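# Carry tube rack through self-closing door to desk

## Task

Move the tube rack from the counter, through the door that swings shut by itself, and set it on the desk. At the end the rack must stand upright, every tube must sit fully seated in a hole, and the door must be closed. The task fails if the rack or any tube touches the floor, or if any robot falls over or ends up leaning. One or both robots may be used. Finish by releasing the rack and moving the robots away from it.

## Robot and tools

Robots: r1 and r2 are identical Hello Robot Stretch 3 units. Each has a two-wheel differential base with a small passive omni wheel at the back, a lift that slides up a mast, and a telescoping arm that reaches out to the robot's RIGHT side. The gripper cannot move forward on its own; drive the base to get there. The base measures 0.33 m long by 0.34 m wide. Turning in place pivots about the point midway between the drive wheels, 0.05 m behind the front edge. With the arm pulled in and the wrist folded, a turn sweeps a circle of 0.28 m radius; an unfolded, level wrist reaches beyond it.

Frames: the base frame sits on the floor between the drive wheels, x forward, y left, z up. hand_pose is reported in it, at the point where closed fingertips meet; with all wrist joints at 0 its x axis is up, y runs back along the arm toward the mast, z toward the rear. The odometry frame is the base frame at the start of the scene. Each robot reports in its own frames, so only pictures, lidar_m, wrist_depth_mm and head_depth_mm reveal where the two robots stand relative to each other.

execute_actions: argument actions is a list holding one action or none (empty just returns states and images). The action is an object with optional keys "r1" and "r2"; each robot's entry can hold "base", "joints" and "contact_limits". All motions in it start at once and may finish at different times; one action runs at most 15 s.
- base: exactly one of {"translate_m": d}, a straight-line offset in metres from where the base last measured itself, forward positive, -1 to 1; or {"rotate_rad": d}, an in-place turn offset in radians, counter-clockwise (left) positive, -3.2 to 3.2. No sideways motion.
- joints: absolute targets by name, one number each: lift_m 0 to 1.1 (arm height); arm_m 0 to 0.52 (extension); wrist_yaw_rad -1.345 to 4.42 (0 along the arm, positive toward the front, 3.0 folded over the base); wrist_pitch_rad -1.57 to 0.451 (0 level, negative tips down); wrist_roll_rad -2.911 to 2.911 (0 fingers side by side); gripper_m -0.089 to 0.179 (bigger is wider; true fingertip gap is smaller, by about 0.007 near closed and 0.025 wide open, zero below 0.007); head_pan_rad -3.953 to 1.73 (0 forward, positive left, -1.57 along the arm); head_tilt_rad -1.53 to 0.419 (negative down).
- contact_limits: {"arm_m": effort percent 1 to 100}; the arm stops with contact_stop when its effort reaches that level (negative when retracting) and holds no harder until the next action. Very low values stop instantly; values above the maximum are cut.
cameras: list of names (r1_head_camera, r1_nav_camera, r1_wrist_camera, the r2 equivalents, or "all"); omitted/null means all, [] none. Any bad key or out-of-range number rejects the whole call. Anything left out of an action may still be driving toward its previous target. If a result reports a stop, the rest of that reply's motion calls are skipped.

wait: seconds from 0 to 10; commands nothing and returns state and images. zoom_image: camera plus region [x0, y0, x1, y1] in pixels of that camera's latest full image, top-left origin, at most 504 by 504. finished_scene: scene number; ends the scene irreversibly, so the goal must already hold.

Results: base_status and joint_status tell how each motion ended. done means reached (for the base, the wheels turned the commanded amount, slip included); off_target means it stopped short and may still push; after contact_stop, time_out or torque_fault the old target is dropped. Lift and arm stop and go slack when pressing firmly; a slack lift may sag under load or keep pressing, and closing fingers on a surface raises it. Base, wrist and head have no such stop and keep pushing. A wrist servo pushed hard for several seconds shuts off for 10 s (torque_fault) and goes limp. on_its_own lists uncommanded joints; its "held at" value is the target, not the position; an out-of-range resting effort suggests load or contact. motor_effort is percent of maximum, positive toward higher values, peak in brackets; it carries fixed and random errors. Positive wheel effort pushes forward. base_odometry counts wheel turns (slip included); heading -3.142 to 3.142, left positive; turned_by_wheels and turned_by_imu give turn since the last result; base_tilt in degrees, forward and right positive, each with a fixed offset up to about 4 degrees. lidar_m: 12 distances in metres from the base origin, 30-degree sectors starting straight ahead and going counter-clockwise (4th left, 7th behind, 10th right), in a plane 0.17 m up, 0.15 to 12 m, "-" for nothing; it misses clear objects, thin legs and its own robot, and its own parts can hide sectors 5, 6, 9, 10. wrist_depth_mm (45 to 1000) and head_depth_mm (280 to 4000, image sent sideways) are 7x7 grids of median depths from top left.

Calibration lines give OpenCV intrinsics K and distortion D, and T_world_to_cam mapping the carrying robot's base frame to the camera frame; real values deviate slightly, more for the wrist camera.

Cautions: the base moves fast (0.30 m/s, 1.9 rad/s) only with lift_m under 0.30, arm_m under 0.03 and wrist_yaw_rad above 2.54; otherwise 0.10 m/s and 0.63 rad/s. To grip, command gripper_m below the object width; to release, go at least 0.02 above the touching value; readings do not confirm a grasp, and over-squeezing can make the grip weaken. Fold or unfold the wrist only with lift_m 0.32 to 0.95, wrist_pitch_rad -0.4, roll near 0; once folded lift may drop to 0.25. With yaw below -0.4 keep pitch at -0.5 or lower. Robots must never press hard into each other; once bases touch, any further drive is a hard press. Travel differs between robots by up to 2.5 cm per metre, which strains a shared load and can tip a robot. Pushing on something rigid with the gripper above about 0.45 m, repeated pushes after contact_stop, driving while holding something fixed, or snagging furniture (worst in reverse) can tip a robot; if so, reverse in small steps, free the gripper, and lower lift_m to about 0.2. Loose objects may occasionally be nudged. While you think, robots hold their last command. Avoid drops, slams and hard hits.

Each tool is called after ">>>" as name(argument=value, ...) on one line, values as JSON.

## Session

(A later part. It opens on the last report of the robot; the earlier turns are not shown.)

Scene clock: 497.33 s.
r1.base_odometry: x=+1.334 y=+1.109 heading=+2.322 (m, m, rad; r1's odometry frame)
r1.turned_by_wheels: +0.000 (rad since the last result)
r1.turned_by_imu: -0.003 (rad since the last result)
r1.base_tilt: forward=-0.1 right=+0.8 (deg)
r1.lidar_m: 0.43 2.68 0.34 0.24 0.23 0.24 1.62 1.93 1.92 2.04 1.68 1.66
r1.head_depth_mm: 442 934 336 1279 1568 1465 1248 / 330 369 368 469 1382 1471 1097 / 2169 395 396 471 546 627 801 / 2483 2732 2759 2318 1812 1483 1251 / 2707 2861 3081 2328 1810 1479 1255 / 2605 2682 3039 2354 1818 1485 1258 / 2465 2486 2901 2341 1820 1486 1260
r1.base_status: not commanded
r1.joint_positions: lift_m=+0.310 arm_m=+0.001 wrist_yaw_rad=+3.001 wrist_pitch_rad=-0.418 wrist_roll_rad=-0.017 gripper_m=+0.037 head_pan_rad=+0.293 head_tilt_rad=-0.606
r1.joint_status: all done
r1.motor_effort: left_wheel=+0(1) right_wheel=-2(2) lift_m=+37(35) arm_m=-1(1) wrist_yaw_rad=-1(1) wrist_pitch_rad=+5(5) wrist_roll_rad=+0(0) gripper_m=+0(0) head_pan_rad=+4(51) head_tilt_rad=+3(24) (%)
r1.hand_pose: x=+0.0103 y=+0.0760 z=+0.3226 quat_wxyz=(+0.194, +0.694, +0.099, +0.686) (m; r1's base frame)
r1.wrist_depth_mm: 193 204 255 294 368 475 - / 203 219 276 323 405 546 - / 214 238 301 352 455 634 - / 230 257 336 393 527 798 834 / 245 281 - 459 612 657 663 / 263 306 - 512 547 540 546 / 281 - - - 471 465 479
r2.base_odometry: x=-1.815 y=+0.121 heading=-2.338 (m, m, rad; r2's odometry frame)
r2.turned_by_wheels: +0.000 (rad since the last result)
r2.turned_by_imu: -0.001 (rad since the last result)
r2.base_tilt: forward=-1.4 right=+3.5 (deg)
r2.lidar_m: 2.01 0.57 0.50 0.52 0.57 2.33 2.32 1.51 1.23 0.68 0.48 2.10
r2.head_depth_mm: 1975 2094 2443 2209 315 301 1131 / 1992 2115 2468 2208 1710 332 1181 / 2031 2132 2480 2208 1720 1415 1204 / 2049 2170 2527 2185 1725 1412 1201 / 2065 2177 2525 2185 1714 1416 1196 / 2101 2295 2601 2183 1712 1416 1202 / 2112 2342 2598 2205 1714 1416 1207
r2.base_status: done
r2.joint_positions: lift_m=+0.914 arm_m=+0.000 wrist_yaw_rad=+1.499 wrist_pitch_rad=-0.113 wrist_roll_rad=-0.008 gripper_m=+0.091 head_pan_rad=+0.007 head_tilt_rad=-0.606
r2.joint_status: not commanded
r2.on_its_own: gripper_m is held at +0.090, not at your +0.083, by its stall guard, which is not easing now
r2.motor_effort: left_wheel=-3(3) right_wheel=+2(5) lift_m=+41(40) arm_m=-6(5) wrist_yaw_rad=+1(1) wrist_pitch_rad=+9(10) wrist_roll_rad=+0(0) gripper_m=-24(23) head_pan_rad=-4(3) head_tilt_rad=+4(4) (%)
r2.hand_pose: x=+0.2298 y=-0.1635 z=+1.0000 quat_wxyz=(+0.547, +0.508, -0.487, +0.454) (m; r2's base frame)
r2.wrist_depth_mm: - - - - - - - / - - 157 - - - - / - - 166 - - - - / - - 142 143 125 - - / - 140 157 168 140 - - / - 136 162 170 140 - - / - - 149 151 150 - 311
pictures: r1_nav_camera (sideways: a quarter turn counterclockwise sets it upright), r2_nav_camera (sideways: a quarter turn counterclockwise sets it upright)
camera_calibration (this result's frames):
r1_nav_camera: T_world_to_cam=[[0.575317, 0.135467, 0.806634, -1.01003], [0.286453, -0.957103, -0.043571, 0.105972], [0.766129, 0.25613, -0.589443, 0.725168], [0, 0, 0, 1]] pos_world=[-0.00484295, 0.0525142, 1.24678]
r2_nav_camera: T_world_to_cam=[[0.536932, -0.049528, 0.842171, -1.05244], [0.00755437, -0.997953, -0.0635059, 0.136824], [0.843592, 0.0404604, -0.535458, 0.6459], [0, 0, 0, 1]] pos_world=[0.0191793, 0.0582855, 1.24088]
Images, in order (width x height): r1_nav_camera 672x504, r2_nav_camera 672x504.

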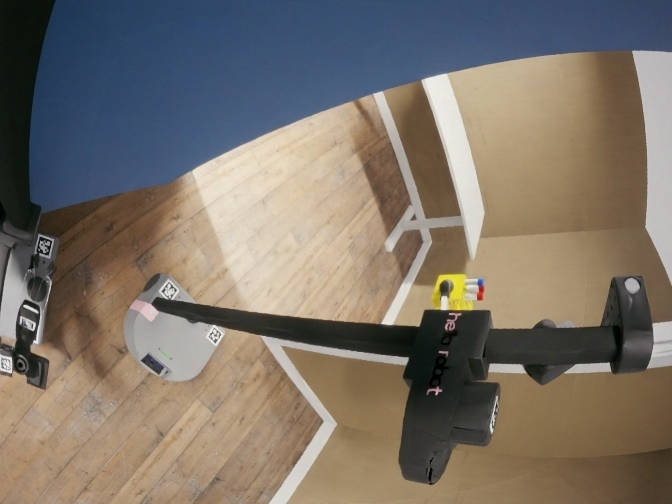

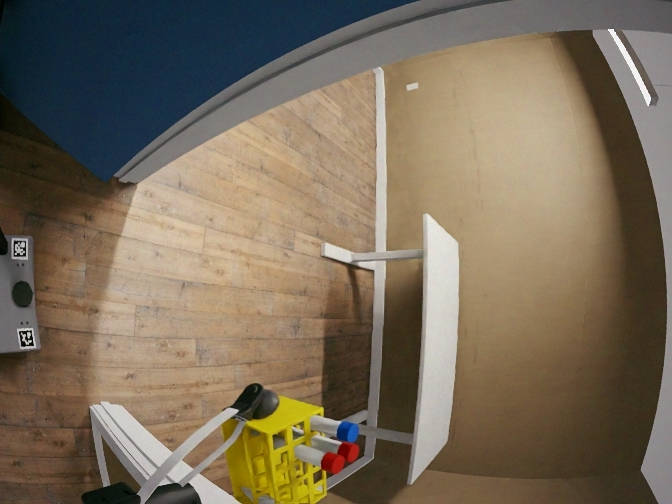

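>>> execute_actions(actions=[{"r1":{"base":{"rotate_rad":0.33},"joints":{"head_pan_rad":0.0,"head_tilt_rad":-0.7}},"r2":{"base":{"translate_m":1.0}}}], cameras=["r1_nav_camera","r2_nav_camera","r2_head_camera"])

Scene clock: 528.47 s.
r1.base_odometry: x=+1.334 y=+1.109 heading=+2.652 (m, m, rad; r1's odometry frame)
r1.turned_by_wheels: +0.330 (rad since the last result)
r1.turned_by_imu: +0.330 (rad since the last result)
r1.base_tilt: forward=-0.1 right=+0.8 (deg)
r1.lidar_m: 1.12 0.41 0.24 0.20 0.20 0.24 2.00 1.92 1.98 1.74 1.67 1.08
r1.head_depth_mm: 899 982 1113 1327 1571 1391 1197 / 2073 2237 1258 1334 1529 1397 1199 / 2348 2586 2662 2065 1660 1395 1202 / 2686 3013 2701 2062 1664 1399 1205 / 2668 2928 2721 2069 1669 1402 1202 / 2562 2877 2734 2078 1583 1401 1204 / 1250 2684 2737 2080 1563 1407 1038
r1.base_status: done
r1.joint_positions: lift_m=+0.310 arm_m=+0.001 wrist_yaw_rad=+3.001 wrist_pitch_rad=-0.418 wrist_roll_rad=-0.017 gripper_m=+0.037 head_pan_rad=+0.007 head_tilt_rad=-0.691
r1.joint_status: all done
r1.motor_effort: left_wheel=-3(8) right_wheel=+1(6) lift_m=+36(36) arm_m=-1(1) wrist_yaw_rad=+0(1) wrist_pitch_rad=+5(5) wrist_roll_rad=+0(0) gripper_m=+1(1) head_pan_rad=-3(25) head_tilt_rad=-5(19) (%)
r1.hand_pose: x=+0.0103 y=+0.0760 z=+0.3226 quat_wxyz=(+0.194, +0.694, +0.099, +0.686) (m; r1's base frame)
r1.wrist_depth_mm: 184 193 214 233 255 285 320 / 197 204 237 253 279 313 361 / 212 224 254 280 311 356 420 / 229 246 283 307 353 406 485 / 247 272 - 350 408 470 586 / 273 299 - 394 477 530 550 / 306 - - - 464 470 476
r2.base_odometry: x=-2.509 y=-0.598 heading=-2.339 (m, m, rad; r2's odometry frame)
r2.turned_by_wheels: +0.000 (rad since the last result)
r2.turned_by_imu: -0.001 (rad since the last result)
r2.base_tilt: forward=-1.3 right=+3.5 (deg)
r2.lidar_m: 1.01 1.59 2.35 1.36 0.71 0.65 3.28 0.80 1.02 1.40 1.35 1.45
r2.head_depth_mm: 1155 1293 1366 983 314 301 1136 / 1175 1299 1364 984 849 332 1182 / 1186 1310 1358 984 1584 1409 1202 / 1200 1340 1361 980 1617 1406 1209 / 1213 1348 1357 982 1449 1420 1201 / 1229 1357 1504 981 1619 1422 1206 / 1248 1392 1564 1712 1667 1410 1203
r2.base_status: done
r2.joint_positions: lift_m=+0.914 arm_m=+0.000 wrist_yaw_rad=+1.499 wrist_pitch_rad=-0.113 wrist_roll_rad=-0.008 gripper_m=+0.091 head_pan_rad=+0.007 head_tilt_rad=-0.606
r2.joint_status: not commanded
r2.on_its_own: gripper_m is held at +0.090, not at your +0.083, by its stall guard, which is not easing now
r2.motor_effort: left_wheel=-3(4) right_wheel=+2(5) lift_m=+40(41) arm_m=-6(5) wrist_yaw_rad=+1(1) wrist_pitch_rad=+9(10) wrist_roll_rad=+0(0) gripper_m=-23(23) head_pan_rad=-3(4) head_tilt_rad=+4(4) (%)
r2.hand_pose: x=+0.2298 y=-0.1635 z=+1.0000 quat_wxyz=(+0.547, +0.508, -0.487, +0.454) (m; r2's base frame)
r2.wrist_depth_mm: - - - - - - - / - - 156 - - - - / - - 167 - - - - / - - 143 143 126 - - / - 140 157 177 139 759 813 / - 136 161 170 141 - 607 / - - 149 150 149 - -
pictures: r1_nav_camera (sideways: a quarter turn counterclockwise sets it upright), r2_head_camera (sideways: a quarter turn clockwise sets it upright), r2_nav_camera (sideways: a quarter turn counterclockwise sets it upright)
camera_calibration (this result's frames):
r1_nav_camera: T_world_to_cam=[[0.656558, -0.0316359, 0.753612, -0.941407], [0.00149902, -0.999063, -0.0432456, 0.107282], [0.754274, 0.0295229, -0.655895, 0.811685], [0, 0, 0, 1]] pos_world=[0.00569387, 0.0534362, 1.24648]
r2_head_camera: T_world_to_cam=[[-0.562788, 0.0290239, -0.826091, 1.09913], [0.0385927, 0.999216, 0.00881448, -0.00953829], [0.8257, -0.0269204, -0.563467, 0.692143], [0, 0, 0, 1]] pos_world=[0.047441, -0.00373726, 1.29806]
r2_nav_camera: T_world_to_cam=[[0.536893, -0.0495305, 0.842195, -1.05247], [0.00755318, -0.997953, -0.0635058, 0.136824], [0.843617, 0.0404571, -0.53542, 0.64585], [0, 0, 0, 1]] pos_world=[0.0191823, 0.0582855, 1.24088]
Images, in order (width x height): r1_nav_camera 672x504, r2_head_camera 896x504, r2_nav_camera 672x504.

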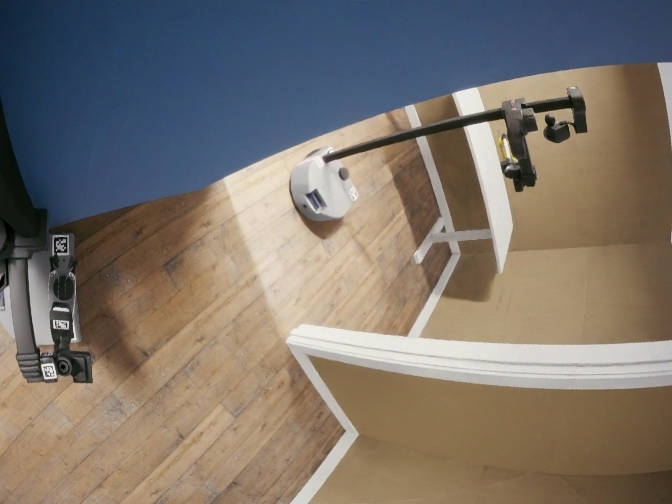

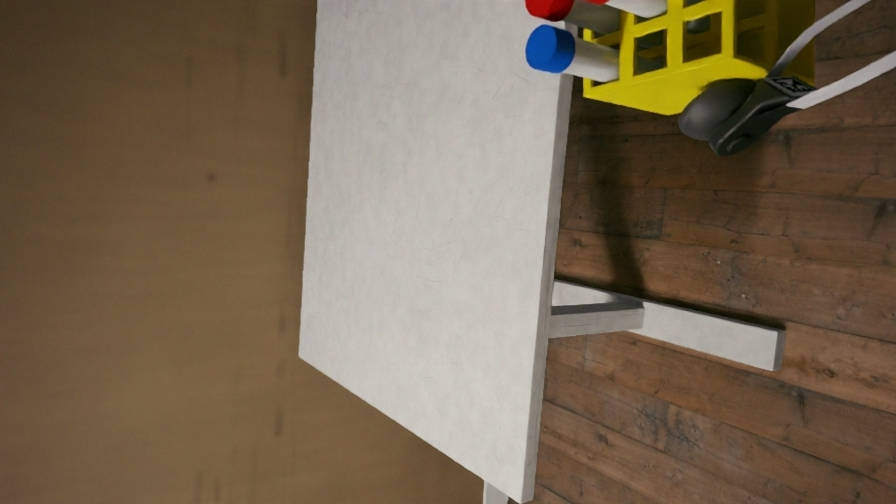

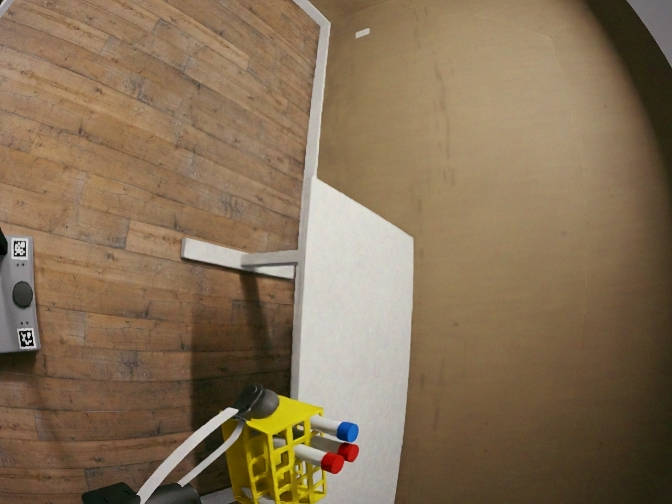

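>>> execute_actions(actions=[{"r1":{"base":{"translate_m":0.6}},"r2":{"base":{"translate_m":0.54},"joints":{"lift_m":0.72,"head_pan_rad":-0.5,"head_tilt_rad":-1.0}}}], cameras=["r1_nav_camera","r2_wrist_camera","r2_head_camera"])

Scene clock: 556.20 s.
r1.base_odometry: x=+0.805 y=+1.392 heading=+2.652 (m, m, rad; r1's odometry frame)
r1.turned_by_wheels: +0.001 (rad since the last result)
r1.turned_by_imu: +0.000 (rad since the last result)
r1.base_tilt: forward=+0.0 right=+0.8 (deg)
r1.lidar_m: 1.90 1.34 2.42 0.30 0.25 0.25 0.29 0.47 1.96 1.41 0.80 0.54
r1.head_depth_mm: 1514 1637 1783 1913 1661 902 987 / 1698 1854 2030 2048 1660 1395 1200 / 1904 2117 2353 2052 1663 1398 1201 / 2211 2354 2576 2063 1663 1392 1201 / 2233 2024 2468 2059 1669 1397 1201 / 2102 1892 2493 2071 1687 1405 1206 / 2005 1768 2402 2087 1675 1406 1212
r1.base_status: done
r1.joint_positions: lift_m=+0.310 arm_m=+0.001 wrist_yaw_rad=+3.001 wrist_pitch_rad=-0.418 wrist_roll_rad=-0.017 gripper_m=+0.037 head_pan_rad=+0.007 head_tilt_rad=-0.691
r1.joint_status: not commanded
r1.on_its_own: right_wheel is at rest, and its effort (-19) is outside its rest range (-18 to +18)
r1.motor_effort: left_wheel=-5(6) right_wheel=-19(18) lift_m=+36(37) arm_m=-1(1) wrist_yaw_rad=-1(1) wrist_pitch_rad=+5(5) wrist_roll_rad=+0(0) gripper_m=+0(1) head_pan_rad=-4(3) head_tilt_rad=-5(5) (%)
r1.hand_pose: x=+0.0103 y=+0.0760 z=+0.3226 quat_wxyz=(+0.194, +0.694, +0.099, +0.686) (m; r1's base frame)
r1.wrist_depth_mm: 206 227 317 432 - - - / 216 241 341 470 - - - / 226 258 374 517 - - 963 / 238 279 415 587 823 824 848 / 252 300 - 633 696 660 665 / 264 326 - 548 546 544 550 / 277 - - - 471 465 472
r2.base_odometry: x=-2.884 y=-0.987 heading=-2.339 (m, m, rad; r2's odometry frame)
r2.turned_by_wheels: +0.000 (rad since the last result)
r2.turned_by_imu: -0.001 (rad since the last result)
r2.base_tilt: forward=-1.4 right=+3.5 (deg)
r2.lidar_m: 0.47 1.00 1.60 2.25 1.35 1.12 1.38 1.28 1.51 1.13 1.10 0.91
r2.head_depth_mm: 999 896 764 667 589 1194 - / 977 891 763 665 590 - 1084 / 932 890 761 551 571 1155 1125 / 890 888 757 568 545 535 1122 / 860 884 754 646 566 526 1089 / 830 879 753 657 584 526 1057 / 797 864 752 656 582 524 496
r2.base_status: done
r2.joint_positions: lift_m=+0.721 arm_m=+0.000 wrist_yaw_rad=+1.499 wrist_pitch_rad=-0.112 wrist_roll_rad=-0.008 gripper_m=+0.091 head_pan_rad=-0.493 head_tilt_rad=-0.988
r2.joint_status: all done
r2.on_its_own: gripper_m is held at +0.090, not at your +0.083, by its stall guard, which is not easing now
r2.motor_effort: left_wheel=-3(4) right_wheel=+2(5) lift_m=+10(33) arm_m=-5(6) wrist_yaw_rad=+1(2) wrist_pitch_rad=+9(9) wrist_roll_rad=+0(1) gripper_m=-23(23) head_pan_rad=-4(35) head_tilt_rad=-9(44) (%)
r2.hand_pose: x=+0.2299 y=-0.1635 z=+0.8067 quat_wxyz=(+0.546, +0.508, -0.487, +0.454) (m; r2's base frame)
r2.wrist_depth_mm: 796 761 741 714 702 678 653 / 847 797 156 764 735 686 698 / 868 851 162 778 754 726 721 / 463 403 142 143 126 532 563 / 330 139 156 178 142 355 373 / 265 136 161 170 141 - 280 / 198 200 148 151 150 216 225
pictures: r1_nav_camera (sideways: a quarter turn counterclockwise sets it upright), r2_head_camera (sideways: a quarter turn clockwise sets it upright), r2_wrist_camera
camera_calibration (this result's frames):
r1_nav_camera: T_world_to_cam=[[0.656867, -0.0317105, 0.75334, -0.941054], [0.00136416, -0.999064, -0.0432433, 0.10728], [0.754006, 0.0294327, -0.656208, 0.812094], [0, 0, 0, 1]] pos_world=[0.00567715, 0.0534361, 1.24647]
r2_head_camera: T_world_to_cam=[[-0.715322, 0.421796, -0.557137, 0.74956], [0.513013, 0.858335, -0.00884377, 0.0105568], [0.47448, -0.292145, -0.830373, 1.04142], [0, 0, 0, 1]] pos_world=[0.0366293, -0.0209781, 1.28247]
r2_wrist_camera: T_world_to_cam=[[-0.0897356, -0.995157, 0.04012, -0.1818], [-0.298495, -0.0115585, -0.954341, 0.868119], [0.950183, -0.0976141, -0.296012, 0.164576], [0, 0, 0, 1]] pos_world=[0.0864377, -0.154821, 0.884492]
Images, in order (width x height): r1_nav_camera 672x504, r2_head_camera 896x504, r2_wrist_camera 644x364.

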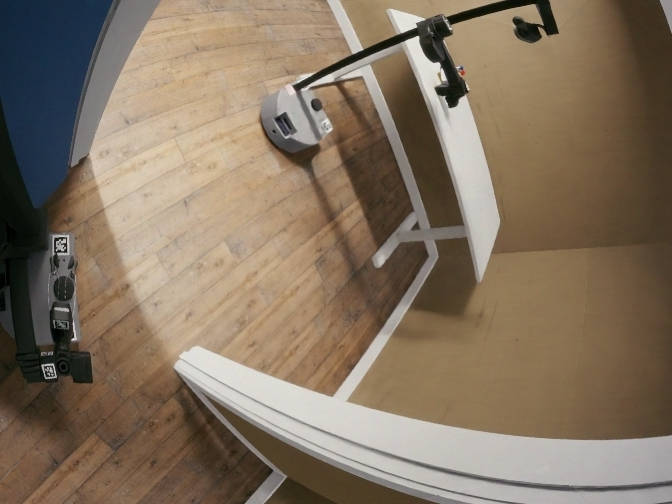

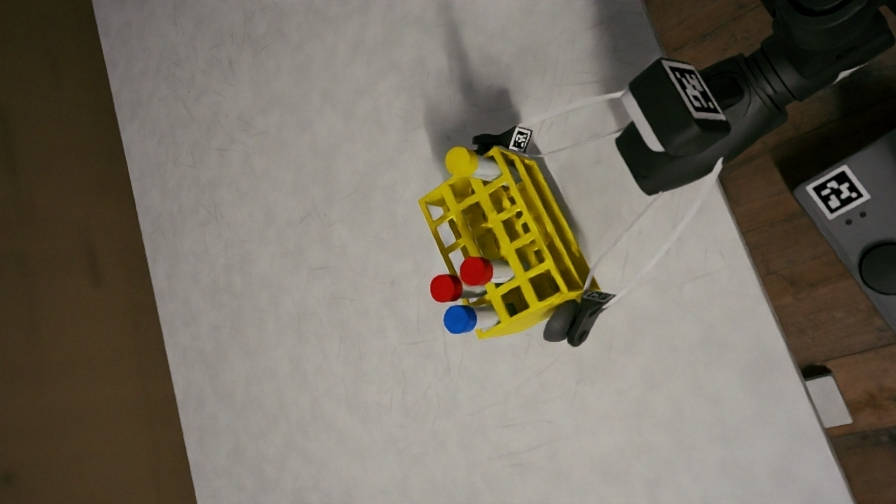

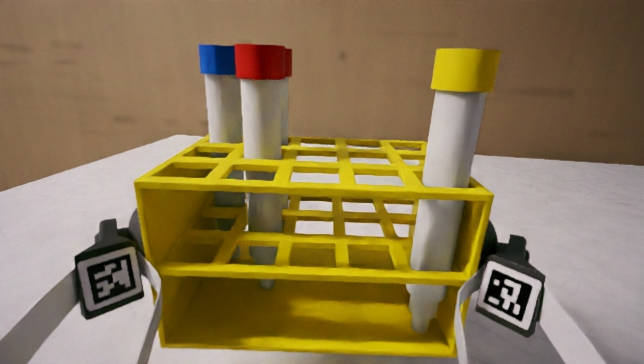

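>>> execute_actions(actions=[{"r1":{"base":{"rotate_rad":0.2}},"r2":{"joints":{"lift_m":0.688}}}], cameras=["r2_wrist_camera","r2_head_camera"])

Scene clock: 569.63 s.
r1.base_odometry: x=+0.805 y=+1.392 heading=+2.852 (m, m, rad; r1's odometry frame)
r1.turned_by_wheels: +0.200 (rad since the last result)
r1.turned_by_imu: +0.201 (rad since the last result)
r1.base_tilt: forward=+0.0 right=+0.8 (deg)
r1.lidar_m: 2.08 1.34 0.43 0.26 0.24 0.24 0.30 0.62 1.65 1.37 0.54 0.55
r1.head_depth_mm: 1906 2046 2173 2038 1653 1387 1195 / 2194 2330 2496 2042 1662 1391 1204 / 2203 1987 2474 2062 1659 1394 1199 / 2132 1874 2567 2059 1666 1393 1206 / 2056 1883 2511 2068 1673 1405 1207 / 1983 1757 2429 2081 1633 1401 1208 / 1937 1784 2362 2081 1552 1404 1207
r1.base_status: done
r1.joint_positions: lift_m=+0.310 arm_m=+0.001 wrist_yaw_rad=+3.001 wrist_pitch_rad=-0.418 wrist_roll_rad=-0.017 gripper_m=+0.037 head_pan_rad=+0.007 head_tilt_rad=-0.692
r1.joint_status: not commanded
r1.motor_effort: left_wheel=-16(24) right_wheel=-10(9) lift_m=+37(36) arm_m=-1(1) wrist_yaw_rad=-1(2) wrist_pitch_rad=+5(5) wrist_roll_rad=+0(0) gripper_m=+1(0) head_pan_rad=-4(3) head_tilt_rad=-5(5) (%)
r1.hand_pose: x=+0.0103 y=+0.0760 z=+0.3226 quat_wxyz=(+0.194, +0.694, +0.099, +0.686) (m; r1's base frame)
r1.wrist_depth_mm: 196 214 277 331 446 - - / 207 226 300 364 516 - - / 218 243 330 398 989 - - / 231 263 362 446 777 837 828 / 245 291 - 524 656 652 670 / 260 313 - 550 550 556 552 / 276 - - - 469 472 473
r2.base_odometry: x=-2.884 y=-0.987 heading=-2.339 (m, m, rad; r2's odometry frame)
r2.turned_by_wheels: +0.000 (rad since the last result)
r2.turned_by_imu: -0.001 (rad since the last result)
r2.base_tilt: forward=-1.3 right=+3.5 (deg)
r2.lidar_m: 0.47 1.01 1.61 2.24 1.35 1.12 1.38 1.28 1.51 1.13 1.11 0.91
r2.head_depth_mm: 998 899 764 668 592 1188 - / 979 896 765 665 590 - 1082 / 933 886 761 663 571 553 1125 / 894 891 761 664 545 535 1121 / 859 882 756 659 567 527 1089 / 825 881 753 659 583 525 1059 / 796 865 751 656 581 523 496
r2.base_status: not commanded
r2.joint_positions: lift_m=+0.689 arm_m=+0.000 wrist_yaw_rad=+1.499 wrist_pitch_rad=-0.112 wrist_roll_rad=-0.008 gripper_m=+0.091 head_pan_rad=-0.493 head_tilt_rad=-0.988
r2.joint_status: all done
r2.on_its_own: gripper_m is held at +0.090, not at your +0.083, by its stall guard, which is not easing now
r2.motor_effort: left_wheel=-2(2) right_wheel=+2(2) lift_m=+11(10) arm_m=-5(5) wrist_yaw_rad=+2(1) wrist_pitch_rad=+9(9) wrist_roll_rad=+0(0) gripper_m=-22(23) head_pan_rad=-4(4) head_tilt_rad=-9(9) (%)
r2.hand_pose: x=+0.2299 y=-0.1635 z=+0.7747 quat_wxyz=(+0.546, +0.508, -0.487, +0.454) (m; r2's base frame)
r2.wrist_depth_mm: 807 784 750 720 692 677 652 / 839 789 157 756 739 708 678 / 852 823 167 750 673 731 708 / 373 325 142 143 126 435 452 / 263 139 156 177 142 286 300 / 213 136 162 170 140 - 226 / 160 161 149 151 150 173 180
pictures: r2_head_camera (sideways: a quarter turn clockwise sets it upright), r2_wrist_camera
camera_calibration (this result's frames):
r2_head_camera: T_world_to_cam=[[-0.715322, 0.421796, -0.557137, 0.74956], [0.513013, 0.858335, -0.00884378, 0.0105568], [0.47448, -0.292145, -0.830373, 1.04142], [0, 0, 0, 1]] pos_world=[0.0366293, -0.0209781, 1.28247]
r2_wrist_camera: T_world_to_cam=[[-0.0897437, -0.995157, 0.0401162, -0.180513], [-0.298299, -0.0115726, -0.954402, 0.837626], [0.950244, -0.0976183, -0.295815, 0.15494], [0, 0, 0, 1]] pos_world=[0.0864326, -0.15482, 0.852507]
Images, in order (width x height): r2_head_camera 896x504, r2_wrist_camera 644x364.

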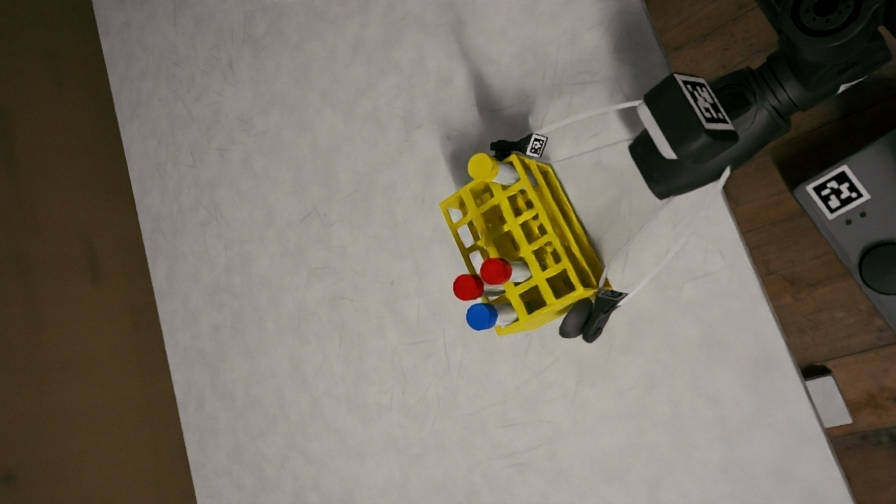

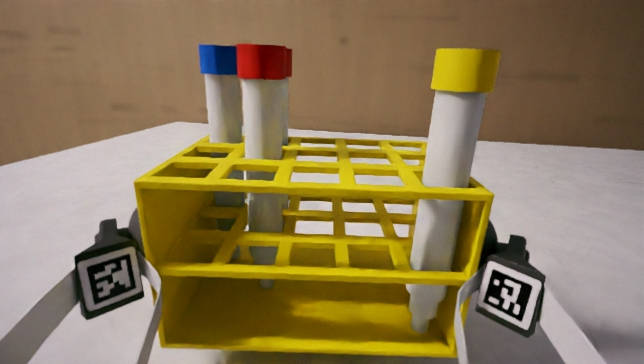

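>>> execute_actions(actions=[{"r1":{"base":{"translate_m":0.15}},"r2":{"joints":{"lift_m":0.674}}}], cameras=["r2_wrist_camera"])

Scene clock: 579.17 s.
r1.base_odometry: x=+0.661 y=+1.435 heading=+2.853 (m, m, rad; r1's odometry frame)
r1.turned_by_wheels: +0.001 (rad since the last result)
r1.turned_by_imu: +0.000 (rad since the last result)
r1.base_tilt: forward=+0.0 right=+0.8 (deg)
r1.lidar_m: 1.93 1.22 2.45 0.35 0.27 0.26 0.28 0.40 1.59 1.32 0.45 1.45
r1.head_depth_mm: 1836 1977 2110 2036 1651 1387 1193 / 2079 2160 2441 2052 1660 1394 1199 / 2068 1850 2396 2051 1662 1390 1198 / 1990 1737 2458 2053 1664 1399 1198 / 1935 1751 2400 2069 1674 1396 1202 / 1872 1763 2337 2055 1670 1402 1209 / 1813 1775 2223 2077 1471 1403 1208
r1.base_status: translate_m off_target (by the wheels' count: +0.1502 of +0.1500)
r1.joint_positions: lift_m=+0.310 arm_m=+0.001 wrist_yaw_rad=+3.000 wrist_pitch_rad=-0.418 wrist_roll_rad=-0.017 gripper_m=+0.037 head_pan_rad=+0.007 head_tilt_rad=-0.692
r1.joint_status: not commanded
r1.on_its_own: right_wheel is at rest, and its effort (-28) is outside its rest range (-18 to +18)
r1.motor_effort: left_wheel=-12(13) right_wheel=-28(28) lift_m=+36(37) arm_m=-1(1) wrist_yaw_rad=-1(1) wrist_pitch_rad=+5(5) wrist_roll_rad=-1(0) gripper_m=+0(0) head_pan_rad=-4(3) head_tilt_rad=-4(5) (%)
r1.hand_pose: x=+0.0103 y=+0.0759 z=+0.3226 quat_wxyz=(+0.195, +0.694, +0.099, +0.686) (m; r1's base frame)
r1.wrist_depth_mm: 221 246 374 452 - - - / 229 261 418 - - - - / 238 277 445 958 - - - / 250 300 482 754 822 807 842 / 259 325 - 660 679 658 663 / 271 345 - 560 541 546 564 / 278 - - - 469 468 466
r2.base_odometry: x=-2.884 y=-0.987 heading=-2.339 (m, m, rad; r2's odometry frame)
r2.turned_by_wheels: +0.000 (rad since the last result)
r2.turned_by_imu: -0.001 (rad since the last result)
r2.base_tilt: forward=-1.4 right=+3.5 (deg)
r2.lidar_m: 0.47 1.01 1.60 2.25 1.35 1.12 1.26 1.28 1.51 1.13 1.11 0.91
r2.head_depth_mm: 1002 897 765 667 593 1195 - / 983 895 763 664 589 - 1082 / 936 889 763 663 570 1151 1123 / 896 888 759 660 560 535 1123 / 861 883 755 660 558 526 1086 / 826 880 751 656 583 526 1056 / 798 865 750 656 583 523 496
r2.base_status: not commanded
r2.joint_positions: lift_m=+0.675 arm_m=+0.000 wrist_yaw_rad=+1.499 wrist_pitch_rad=-0.112 wrist_roll_rad=-0.008 gripper_m=+0.091 head_pan_rad=-0.493 head_tilt_rad=-0.988
r2.joint_status: all done
r2.on_its_own: gripper_m is held at +0.090, not at your +0.083, by its stall guard, which is not easing now
r2.motor_effort: left_wheel=-2(2) right_wheel=+2(2) lift_m=+11(10) arm_m=-5(6) wrist_yaw_rad=+1(1) wrist_pitch_rad=+9(9) wrist_roll_rad=+0(1) gripper_m=-23(23) head_pan_rad=-3(3) head_tilt_rad=-9(9) (%)
r2.hand_pose: x=+0.2299 y=-0.1635 z=+0.7608 quat_wxyz=(+0.546, +0.508, -0.487, +0.454) (m; r2's base frame)
r2.wrist_depth_mm: 779 768 745 716 694 684 652 / 841 804 157 744 713 690 692 / 880 621 166 663 611 661 702 / 331 291 143 143 125 389 408 / 236 139 157 177 139 254 271 / 190 136 160 170 140 - 202 / 143 144 143 146 145 155 162
pictures: r2_wrist_camera
camera_calibration (this result's frames):
r2_wrist_camera: T_world_to_cam=[[-0.0897462, -0.995156, 0.0401151, -0.17995], [-0.298236, -0.0115772, -0.954422, 0.824283], [0.950264, -0.0976195, -0.295753, 0.150748], [0, 0, 0, 1]] pos_world=[0.0864309, -0.15482, 0.838517]
Images, in order (width x height): r2_wrist_camera 644x364.

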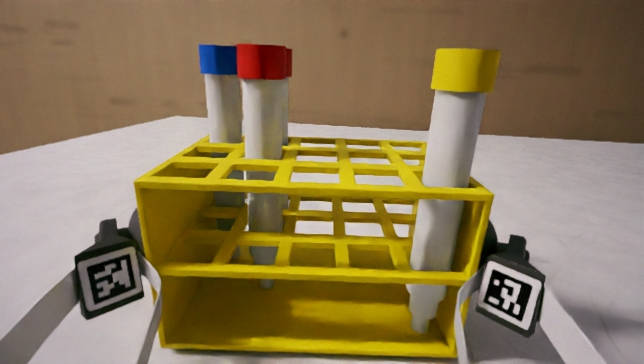

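>>> execute_actions(actions=[{"r1":{"base":{"translate_m":0.15}},"r2":{"joints":{"lift_m":0.667}}}], cameras=["r2_wrist_camera"])

Scene clock: 586.70 s.
r1.base_odometry: x=+0.517 y=+1.478 heading=+2.853 (m, m, rad; r1's odometry frame)
r1.turned_by_wheels: +0.000 (rad since the last result)
r1.turned_by_imu: +0.000 (rad since the last result)
r1.base_tilt: forward=-0.1 right=+0.8 (deg)
r1.lidar_m: 1.77 1.10 2.28 0.47 0.33 0.28 0.28 0.31 0.49 0.40 0.40 1.40
r1.head_depth_mm: 1776 1874 2013 1991 1651 1393 1196 / 1985 2046 2336 2042 1654 1391 1195 / 1947 1727 2317 2049 1666 1398 1201 / 1870 1730 2354 2047 1665 1399 1203 / 1806 1746 2263 2065 1671 1392 1204 / 1749 1745 2178 2063 1667 1402 1206 / 1692 1763 1396 2072 1514 1329 1208
r1.base_status: translate_m off_target (by the wheels' count: +0.1502 of +0.1500)
r1.joint_positions: lift_m=+0.310 arm_m=+0.001 wrist_yaw_rad=+3.001 wrist_pitch_rad=-0.418 wrist_roll_rad=-0.017 gripper_m=+0.037 head_pan_rad=+0.007 head_tilt_rad=-0.694
r1.joint_status: not commanded
r1.on_its_own: left_wheel is at rest, and its effort (-32) is outside its rest range (-18 to +18); right_wheel is at rest, and its effort (-25) is outside its rest range (-18 to +18)
r1.motor_effort: left_wheel=-32(57) right_wheel=-25(41) lift_m=+35(35) arm_m=-1(1) wrist_yaw_rad=+0(1) wrist_pitch_rad=+5(5) wrist_roll_rad=+0(0) gripper_m=+0(1) head_pan_rad=-3(3) head_tilt_rad=-4(4) (%)
r1.hand_pose: x=+0.0103 y=+0.0759 z=+0.3226 quat_wxyz=(+0.195, +0.694, +0.100, +0.686) (m; r1's base frame)
r1.wrist_depth_mm: 293 338 - - - - - / 297 360 - - - - - / 301 386 - - - - 813 / 308 398 818 803 830 847 778 / 312 428 - 657 675 648 668 / 317 438 - 545 540 544 541 / 308 - - - 470 470 470
r2.base_odometry: x=-2.884 y=-0.987 heading=-2.339 (m, m, rad; r2's odometry frame)
r2.turned_by_wheels: +0.000 (rad since the last result)
r2.turned_by_imu: -0.001 (rad since the last result)
r2.base_tilt: forward=-1.4 right=+3.5 (deg)
r2.lidar_m: 0.47 1.00 1.60 2.24 1.35 1.12 1.12 1.28 1.51 1.13 1.10 0.91
r2.head_depth_mm: 998 895 763 667 592 1189 - / 980 893 763 665 590 - 1084 / 933 890 759 663 570 1155 1124 / 894 887 759 661 561 536 1123 / 860 885 755 659 563 527 1088 / 825 879 753 657 583 526 1059 / 796 869 750 655 582 524 495
r2.base_status: not commanded
r2.joint_positions: lift_m=+0.668 arm_m=+0.000 wrist_yaw_rad=+1.499 wrist_pitch_rad=-0.101 wrist_roll_rad=-0.008 gripper_m=+0.091 head_pan_rad=-0.493 head_tilt_rad=-0.988
r2.joint_status: all done
r2.on_its_own: gripper_m is held at +0.090, not at your +0.083, by its stall guard, which is not easing now
r2.motor_effort: left_wheel=-2(3) right_wheel=+2(1) lift_m=+9(7) arm_m=-5(6) wrist_yaw_rad=+2(2) wrist_pitch_rad=+6(9) wrist_roll_rad=+0(0) gripper_m=-23(23) head_pan_rad=-4(4) head_tilt_rad=-9(9) (%)
r2.hand_pose: x=+0.2305 y=-0.1636 z=+0.7566 quat_wxyz=(+0.544, +0.505, -0.490, +0.457) (m; r2's base frame)
r2.wrist_depth_mm: 804 769 737 720 696 664 650 / 842 819 161 744 734 693 688 / 872 619 169 677 606 663 712 / 330 283 149 145 126 389 407 / 228 139 157 176 140 249 262 / 184 148 161 170 141 - 196 / 138 140 143 143 143 147 156
pictures: r2_wrist_camera
camera_calibration (this result's frames):
r2_wrist_camera: T_world_to_cam=[[-0.0901834, -0.995125, 0.0399131, -0.179514], [-0.287798, -0.0123267, -0.957612, 0.820346], [0.953435, -0.0978476, -0.285284, 0.140287], [0, 0, 0, 1]] pos_world=[0.0861504, -0.1548, 0.83276]
Images, in order (width x height): r2_wrist_camera 644x364.

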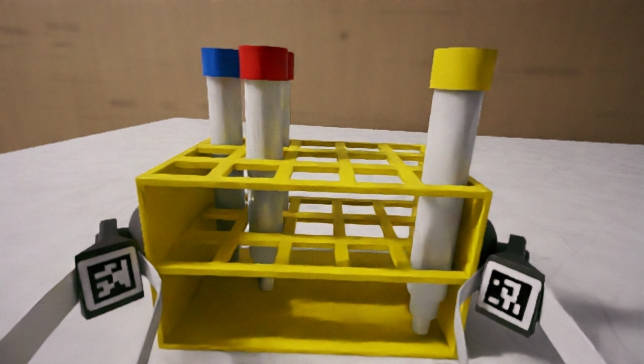

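Touched down. Release.

>>> execute_actions(actions=[{"r1":{"base":{"translate_m":0.15}},"r2":{"joints":{"gripper_m":0.179}}}], cameras=["r2_wrist_camera"])

Scene clock: 593.43 s.
r1.base_odometry: x=+0.373 y=+1.520 heading=+2.852 (m, m, rad; r1's odometry frame)
r1.turned_by_wheels: +0.000 (rad since the last result)
r1.turned_by_imu: -0.001 (rad since the last result)
r1.base_tilt: forward=+0.0 right=+0.7 (deg)
r1.lidar_m: 1.62 0.98 0.99 2.59 0.48 0.30 0.28 0.28 0.34 0.38 1.20 1.35
r1.head_depth_mm: 1703 1804 1929 1963 1649 1387 1189 / 1866 1981 2263 2035 1659 1393 1194 / 1796 1705 1795 1958 1657 1386 1196 / 1735 1725 2172 2038 1660 1388 1206 / 1674 1739 1380 2057 1666 1392 1206 / 1616 1720 1318 2060 1672 1401 1205 / 1568 1659 1266 2059 1675 1287 1207
r1.base_status: translate_m off_target (by the wheels' count: +0.1502 of +0.1500)
r1.joint_positions: lift_m=+0.310 arm_m=+0.001 wrist_yaw_rad=+3.001 wrist_pitch_rad=-0.418 wrist_roll_rad=-0.017 gripper_m=+0.037 head_pan_rad=+0.006 head_tilt_rad=-0.695
r1.joint_status: not commanded
r1.on_its_own: left_wheel is at rest, and its effort (-36) is outside its rest range (-18 to +18); right_wheel is at rest, and its effort (-19) is outside its rest range (-18 to +18)
r1.motor_effort: left_wheel=-36(42) right_wheel=-19(23) lift_m=+35(35) arm_m=-1(0) wrist_yaw_rad=+0(1) wrist_pitch_rad=+5(5) wrist_roll_rad=+0(0) gripper_m=+0(1) head_pan_rad=-3(3) head_tilt_rad=-3(3) (%)
r1.hand_pose: x=+0.0103 y=+0.0759 z=+0.3226 quat_wxyz=(+0.195, +0.694, +0.100, +0.686) (m; r1's base frame)
r1.wrist_depth_mm: 406 458 - - - - - / 433 466 - - - - - / 441 507 - - - - 724 / 440 538 805 812 824 811 674 / 423 588 - 650 675 665 666 / 411 538 - 565 548 540 557 / 385 - - - 467 468 476
r2.base_odometry: x=-2.884 y=-0.987 heading=-2.339 (m, m, rad; r2's odometry frame)
r2.turned_by_wheels: +0.000 (rad since the last result)
r2.turned_by_imu: -0.001 (rad since the last result)
r2.base_tilt: forward=-1.4 right=+3.5 (deg)
r2.lidar_m: 0.47 1.01 1.60 2.24 1.35 1.11 1.00 1.28 1.51 1.13 1.10 0.91
r2.head_depth_mm: 1001 897 765 665 592 1192 - / 979 894 761 664 590 - 1082 / 936 890 760 662 570 552 1119 / 895 885 759 660 561 536 1122 / 857 882 755 661 568 526 1087 / 826 877 754 656 584 525 1058 / 798 865 751 656 582 524 496
r2.base_status: not commanded
r2.joint_positions: lift_m=+0.668 arm_m=+0.000 wrist_yaw_rad=+1.499 wrist_pitch_rad=-0.101 wrist_roll_rad=-0.008 gripper_m=+0.179 head_pan_rad=-0.493 head_tilt_rad=-0.988
r2.joint_status: all done
r2.motor_effort: left_wheel=-2(2) right_wheel=+2(2) lift_m=+9(10) arm_m=-6(5) wrist_yaw_rad=+1(1) wrist_pitch_rad=+6(6) wrist_roll_rad=+0(0) gripper_m=+0(97) head_pan_rad=-3(3) head_tilt_rad=-8(9) (%)
r2.hand_pose: x=+0.2305 y=-0.1636 z=+0.7566 quat_wxyz=(+0.544, +0.505, -0.490, +0.457) (m; r2's base frame)
r2.wrist_depth_mm: 794 768 737 725 708 683 658 / 842 819 160 756 705 713 691 / 860 618 168 684 606 724 697 / 327 289 149 146 126 385 405 / 244 146 161 177 142 241 267 / - 156 164 165 140 181 196 / 143 140 142 144 143 152 152
pictures: r2_wrist_camera
camera_calibration (this result's frames):
r2_wrist_camera: T_world_to_cam=[[-0.0901819, -0.995125, 0.0399164, -0.179516], [-0.287798, -0.0123303, -0.957612, 0.820339], [0.953436, -0.0978472, -0.285283, 0.140285], [0, 0, 0, 1]] pos_world=[0.0861504, -0.1548, 0.832753]
Images, in order (width x height): r2_wrist_camera 644x364.

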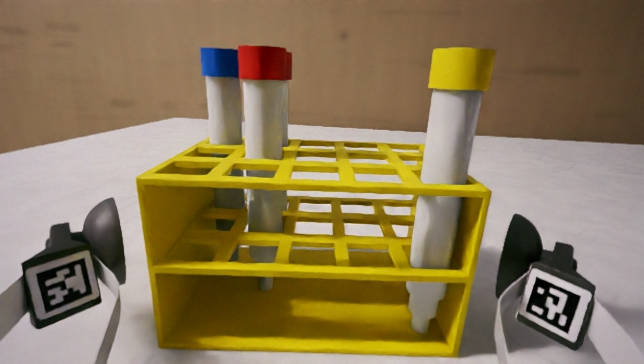

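>>> execute_actions(actions=[{"r1":{"base":{"translate_m":0.13},"joints":{"head_pan_rad":-3.0,"head_tilt_rad":-0.7}},"r2":{"base":{"translate_m":-0.22},"joints":{"head_pan_rad":-0.3,"head_tilt_rad":-0.8}}}], cameras=["r1_nav_camera","r2_wrist_camera","r2_head_camera"])

Scene clock: 607.97 s.
r1.base_odometry: x=+0.248 y=+1.557 heading=+2.852 (m, m, rad; r1's odometry frame)
r1.turned_by_wheels: +0.000 (rad since the last result)
r1.turned_by_imu: -0.001 (rad since the last result)
r1.base_tilt: forward=+0.0 right=+0.8 (deg)
r1.lidar_m: 1.49 0.70 0.69 2.62 0.61 0.39 0.32 0.32 0.36 0.40 1.16 1.30
r1.head_depth_mm: - 303 347 404 484 606 807 / - 297 337 391 466 576 762 / - 293 328 379 451 552 715 / - 290 320 368 434 529 678 / - 287 312 358 419 506 642 / - - 304 348 405 488 612 / - - 298 338 393 469 583
r1.base_status: done
r1.joint_positions: lift_m=+0.310 arm_m=+0.001 wrist_yaw_rad=+3.001 wrist_pitch_rad=-0.418 wrist_roll_rad=-0.017 gripper_m=+0.037 head_pan_rad=-2.993 head_tilt_rad=-0.695
r1.joint_status: all done
r1.motor_effort: left_wheel=+0(26) right_wheel=+1(14) lift_m=+35(35) arm_m=-1(1) wrist_yaw_rad=+0(0) wrist_pitch_rad=+5(5) wrist_roll_rad=+0(0) gripper_m=+0(1) head_pan_rad=-3(50) head_tilt_rad=-3(3) (%)
r1.hand_pose: x=+0.0103 y=+0.0759 z=+0.3226 quat_wxyz=(+0.195, +0.694, +0.100, +0.686) (m; r1's base frame)
r1.wrist_depth_mm: 667 - - - - - - / 604 - - - - - - / 519 949 - - - 693 - / 536 763 797 825 759 546 540 / 568 634 - 638 648 524 490 / 525 527 - 545 555 538 535 / 455 - - - 466 472 475
r2.base_odometry: x=-2.732 y=-0.828 heading=-2.339 (m, m, rad; r2's odometry frame)
r2.turned_by_wheels: +0.000 (rad since the last result)
r2.turned_by_imu: -0.002 (rad since the last result)
r2.base_tilt: forward=-1.3 right=+3.5 (deg)
r2.lidar_m: 0.69 1.24 1.98 2.10 1.09 0.91 0.67 0.69 1.47 1.46 1.20 1.13
r2.head_depth_mm: 1042 1147 954 778 684 1281 1147 / 1018 1143 956 777 670 1275 1170 / 996 1124 950 774 653 1271 1125 / 976 1100 948 712 651 1272 1125 / 962 1092 948 714 649 1247 1117 / 946 1075 941 770 650 1208 1107 / 928 1051 942 769 649 1203 1118
r2.base_status: done
r2.joint_positions: lift_m=+0.668 arm_m=+0.000 wrist_yaw_rad=+1.499 wrist_pitch_rad=-0.101 wrist_roll_rad=-0.008 gripper_m=+0.179 head_pan_rad=-0.307 head_tilt_rad=-0.803
r2.joint_status: all done
r2.motor_effort: left_wheel=-2(8) right_wheel=+2(2) lift_m=+9(9) arm_m=-5(6) wrist_yaw_rad=+2(1) wrist_pitch_rad=+6(6) wrist_roll_rad=+0(0) gripper_m=+0(0) head_pan_rad=+3(21) head_tilt_rad=+2(26) (%)
r2.hand_pose: x=+0.2305 y=-0.1636 z=+0.7566 quat_wxyz=(+0.544, +0.505, -0.490, +0.457) (m; r2's base frame)
r2.wrist_depth_mm: - - 956 923 886 852 847 / - - - 932 900 878 862 / - 608 554 367 729 805 881 / 330 341 350 348 373 388 408 / 267 258 250 245 250 266 263 / - - - - - - 218 / - - - - - - -
pictures: r1_nav_camera (sideways: a quarter turn counterclockwise sets it upright), r2_head_camera (sideways: a quarter turn clockwise sets it upright), r2_wrist_camera
camera_calibration (this result's frames):
r1_nav_camera: T_world_to_cam=[[-0.657197, -0.0617534, 0.751185, -0.930229], [-0.142326, 0.988876, -0.0432244, 0.108132], [-0.740159, -0.13532, -0.658675, 0.824417], [0, 0, 0, 1]] pos_world=[0.0142459, -0.0528137, 1.24647]
r2_head_camera: T_world_to_cam=[[-0.670421, 0.24725, -0.699574, 0.934873], [0.34632, 0.938116, -0.000330702, 0.000491672], [0.6562, -0.242498, -0.71456, 0.889718], [0, 0, 0, 1]] pos_world=[0.0427553, -0.0158532, 1.28977]
r2_wrist_camera: T_world_to_cam=[[-0.0901819, -0.995125, 0.0399165, -0.179516], [-0.287798, -0.0123304, -0.957612, 0.820339], [0.953436, -0.0978472, -0.285283, 0.140285], [0, 0, 0, 1]] pos_world=[0.0861504, -0.1548, 0.832752]
Images, in order (width x height): r1_nav_camera 672x504, r2_head_camera 896x504, r2_wrist_camera 644x364.

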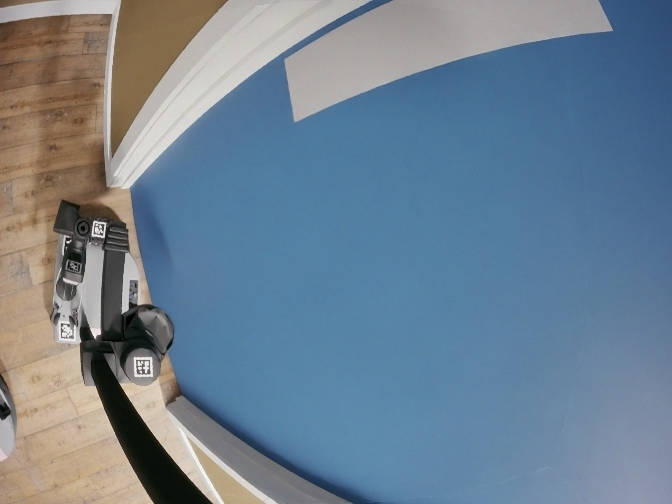

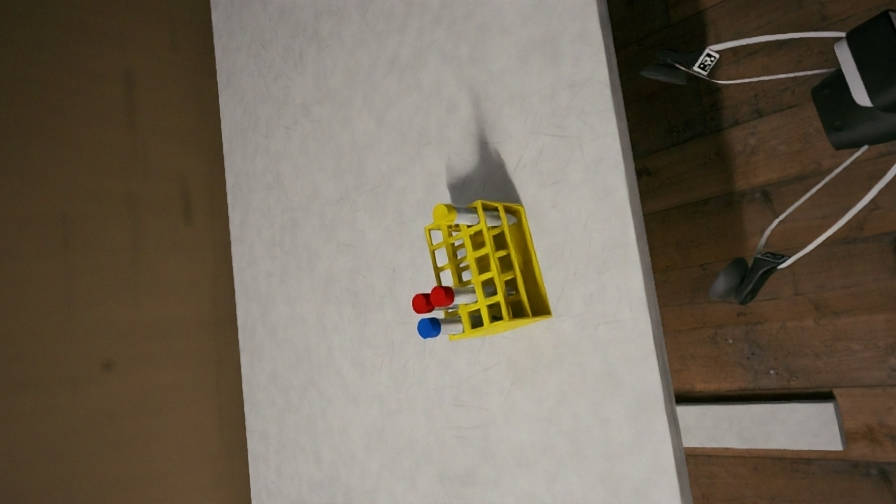

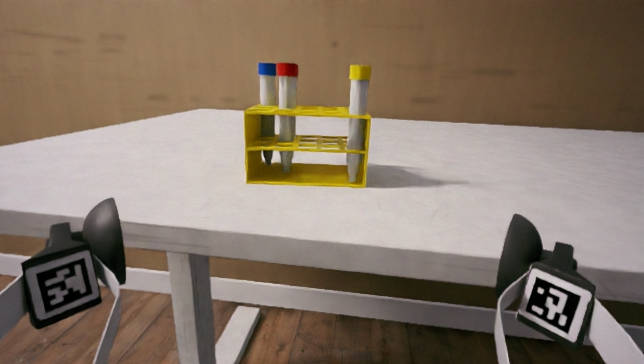

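>>> execute_actions(actions=[{"r1":{"base":{"translate_m":0.08}}}], cameras=["r1_nav_camera","r2_wrist_camera"])

>>> finished_scene(scene=1)

Scene clock: 616.50 s.
r1.base_odometry: x=+0.171 y=+1.580 heading=+2.852 (m, m, rad; r1's odometry frame)
r1.turned_by_wheels: +0.000 (rad since the last result)
r1.turned_by_imu: -0.001 (rad since the last result)
r1.base_tilt: forward=-0.1 right=+0.8 (deg)
r1.lidar_m: 1.41 1.36 0.64 2.65 0.71 0.48 0.40 0.40 0.42 0.57 1.14 1.27
r1.head_depth_mm: 342 385 439 513 614 769 1027 / 334 375 427 496 592 733 964 / 327 366 416 482 570 700 908 / 321 358 406 468 551 670 861 / 315 350 396 454 532 644 814 / 308 343 386 441 515 617 774 / 303 335 376 429 499 595 739
r1.base_status: done
r1.joint_positions: lift_m=+0.310 arm_m=+0.001 wrist_yaw_rad=+3.001 wrist_pitch_rad=-0.418 wrist_roll_rad=-0.017 gripper_m=+0.037 head_pan_rad=-2.993 head_tilt_rad=-0.695
r1.joint_status: not commanded
r1.motor_effort: left_wheel=+0(6) right_wheel=+1(5) lift_m=+36(35) arm_m=-1(1) wrist_yaw_rad=-1(0) wrist_pitch_rad=+5(5) wrist_roll_rad=+0(0) gripper_m=+1(1) head_pan_rad=-3(3) head_tilt_rad=-3(3) (%)
r1.hand_pose: x=+0.0103 y=+0.0759 z=+0.3226 quat_wxyz=(+0.195, +0.694, +0.100, +0.686) (m; r1's base frame)
r1.wrist_depth_mm: 875 - - - - - - / 825 - - - - - - / 743 - - - 709 760 - / 679 788 806 808 593 531 554 / 597 629 - 666 553 484 621 / 528 535 - 548 543 530 551 / 460 - - - 476 470 467
r2.base_odometry: x=-2.732 y=-0.828 heading=-2.339 (m, m, rad; r2's odometry frame)
r2.turned_by_wheels: +0.000 (rad since the last result)
r2.turned_by_imu: -0.001 (rad since the last result)
r2.base_tilt: forward=-1.4 right=+3.5 (deg)
r2.lidar_m: 0.69 1.24 1.98 2.09 1.09 0.92 0.60 0.63 1.47 1.46 1.20 1.13
r2.head_depth_mm: 1038 1149 954 778 686 1279 1146 / 1017 1137 956 775 669 1281 1166 / 998 1120 952 776 654 1273 1124 / 972 1097 950 713 651 1279 1119 / 963 1089 946 714 650 1248 1121 / 942 1077 949 770 650 1213 1113 / 926 1055 942 769 648 1195 1119
r2.base_status: not commanded
r2.joint_positions: lift_m=+0.668 arm_m=+0.000 wrist_yaw_rad=+1.499 wrist_pitch_rad=-0.101 wrist_roll_rad=-0.008 gripper_m=+0.179 head_pan_rad=-0.307 head_tilt_rad=-0.803
r2.joint_status: not commanded
r2.motor_effort: left_wheel=-2(2) right_wheel=+2(2) lift_m=+9(9) arm_m=-6(6) wrist_yaw_rad=+1(1) wrist_pitch_rad=+6(6) wrist_roll_rad=+0(0) gripper_m=+0(0) head_pan_rad=+5(4) head_tilt_rad=+3(2) (%)
r2.hand_pose: x=+0.2305 y=-0.1636 z=+0.7566 quat_wxyz=(+0.544, +0.505, -0.490, +0.457) (m; r2's base frame)
r2.wrist_depth_mm: - - 942 897 865 870 834 / - - - 940 930 894 861 / - 614 551 364 760 800 884 / 326 340 343 347 374 389 409 / 269 257 252 246 251 265 264 / - - - - - - 218 / - - - - - - -
pictures: r1_nav_camera (sideways: a quarter turn counterclockwise sets it upright), r2_wrist_camera
camera_calibration (this result's frames):
r1_nav_camera: T_world_to_cam=[[-0.657201, -0.061709, 0.751185, -0.930229], [-0.142259, 0.988885, -0.0432244, 0.108131], [-0.740168, -0.13527, -0.658675, 0.824417], [0, 0, 0, 1]] pos_world=[0.0142423, -0.0528143, 1.24647]
r2_wrist_camera: T_world_to_cam=[[-0.0901819, -0.995125, 0.0399165, -0.179516], [-0.287798, -0.0123304, -0.957612, 0.820338], [0.953436, -0.0978472, -0.285283, 0.140285], [0, 0, 0, 1]] pos_world=[0.0861504, -0.1548, 0.832752]
Images, in order (width x height): r1_nav_camera 672x504, r2_wrist_camera 644x364.

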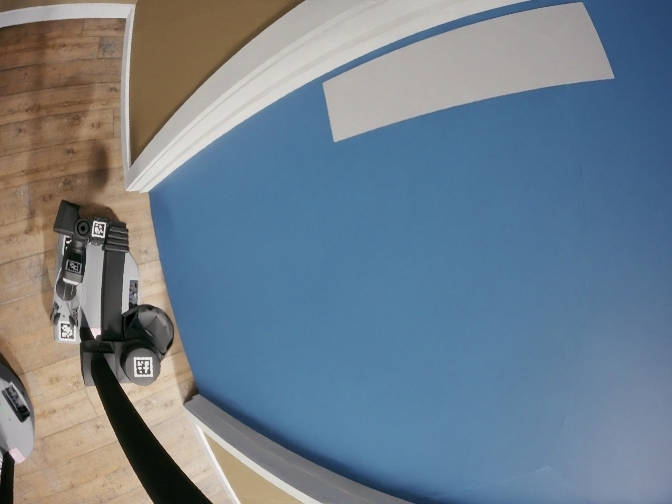

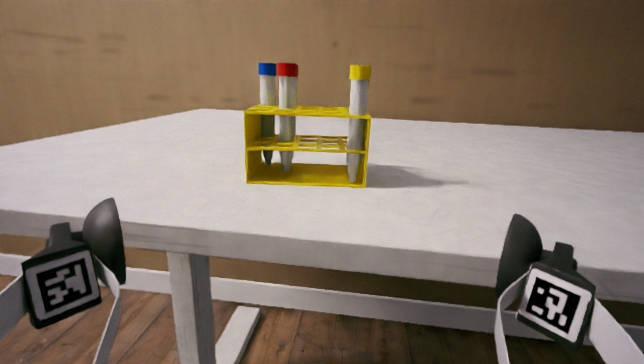

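The scene is finished: the task was done.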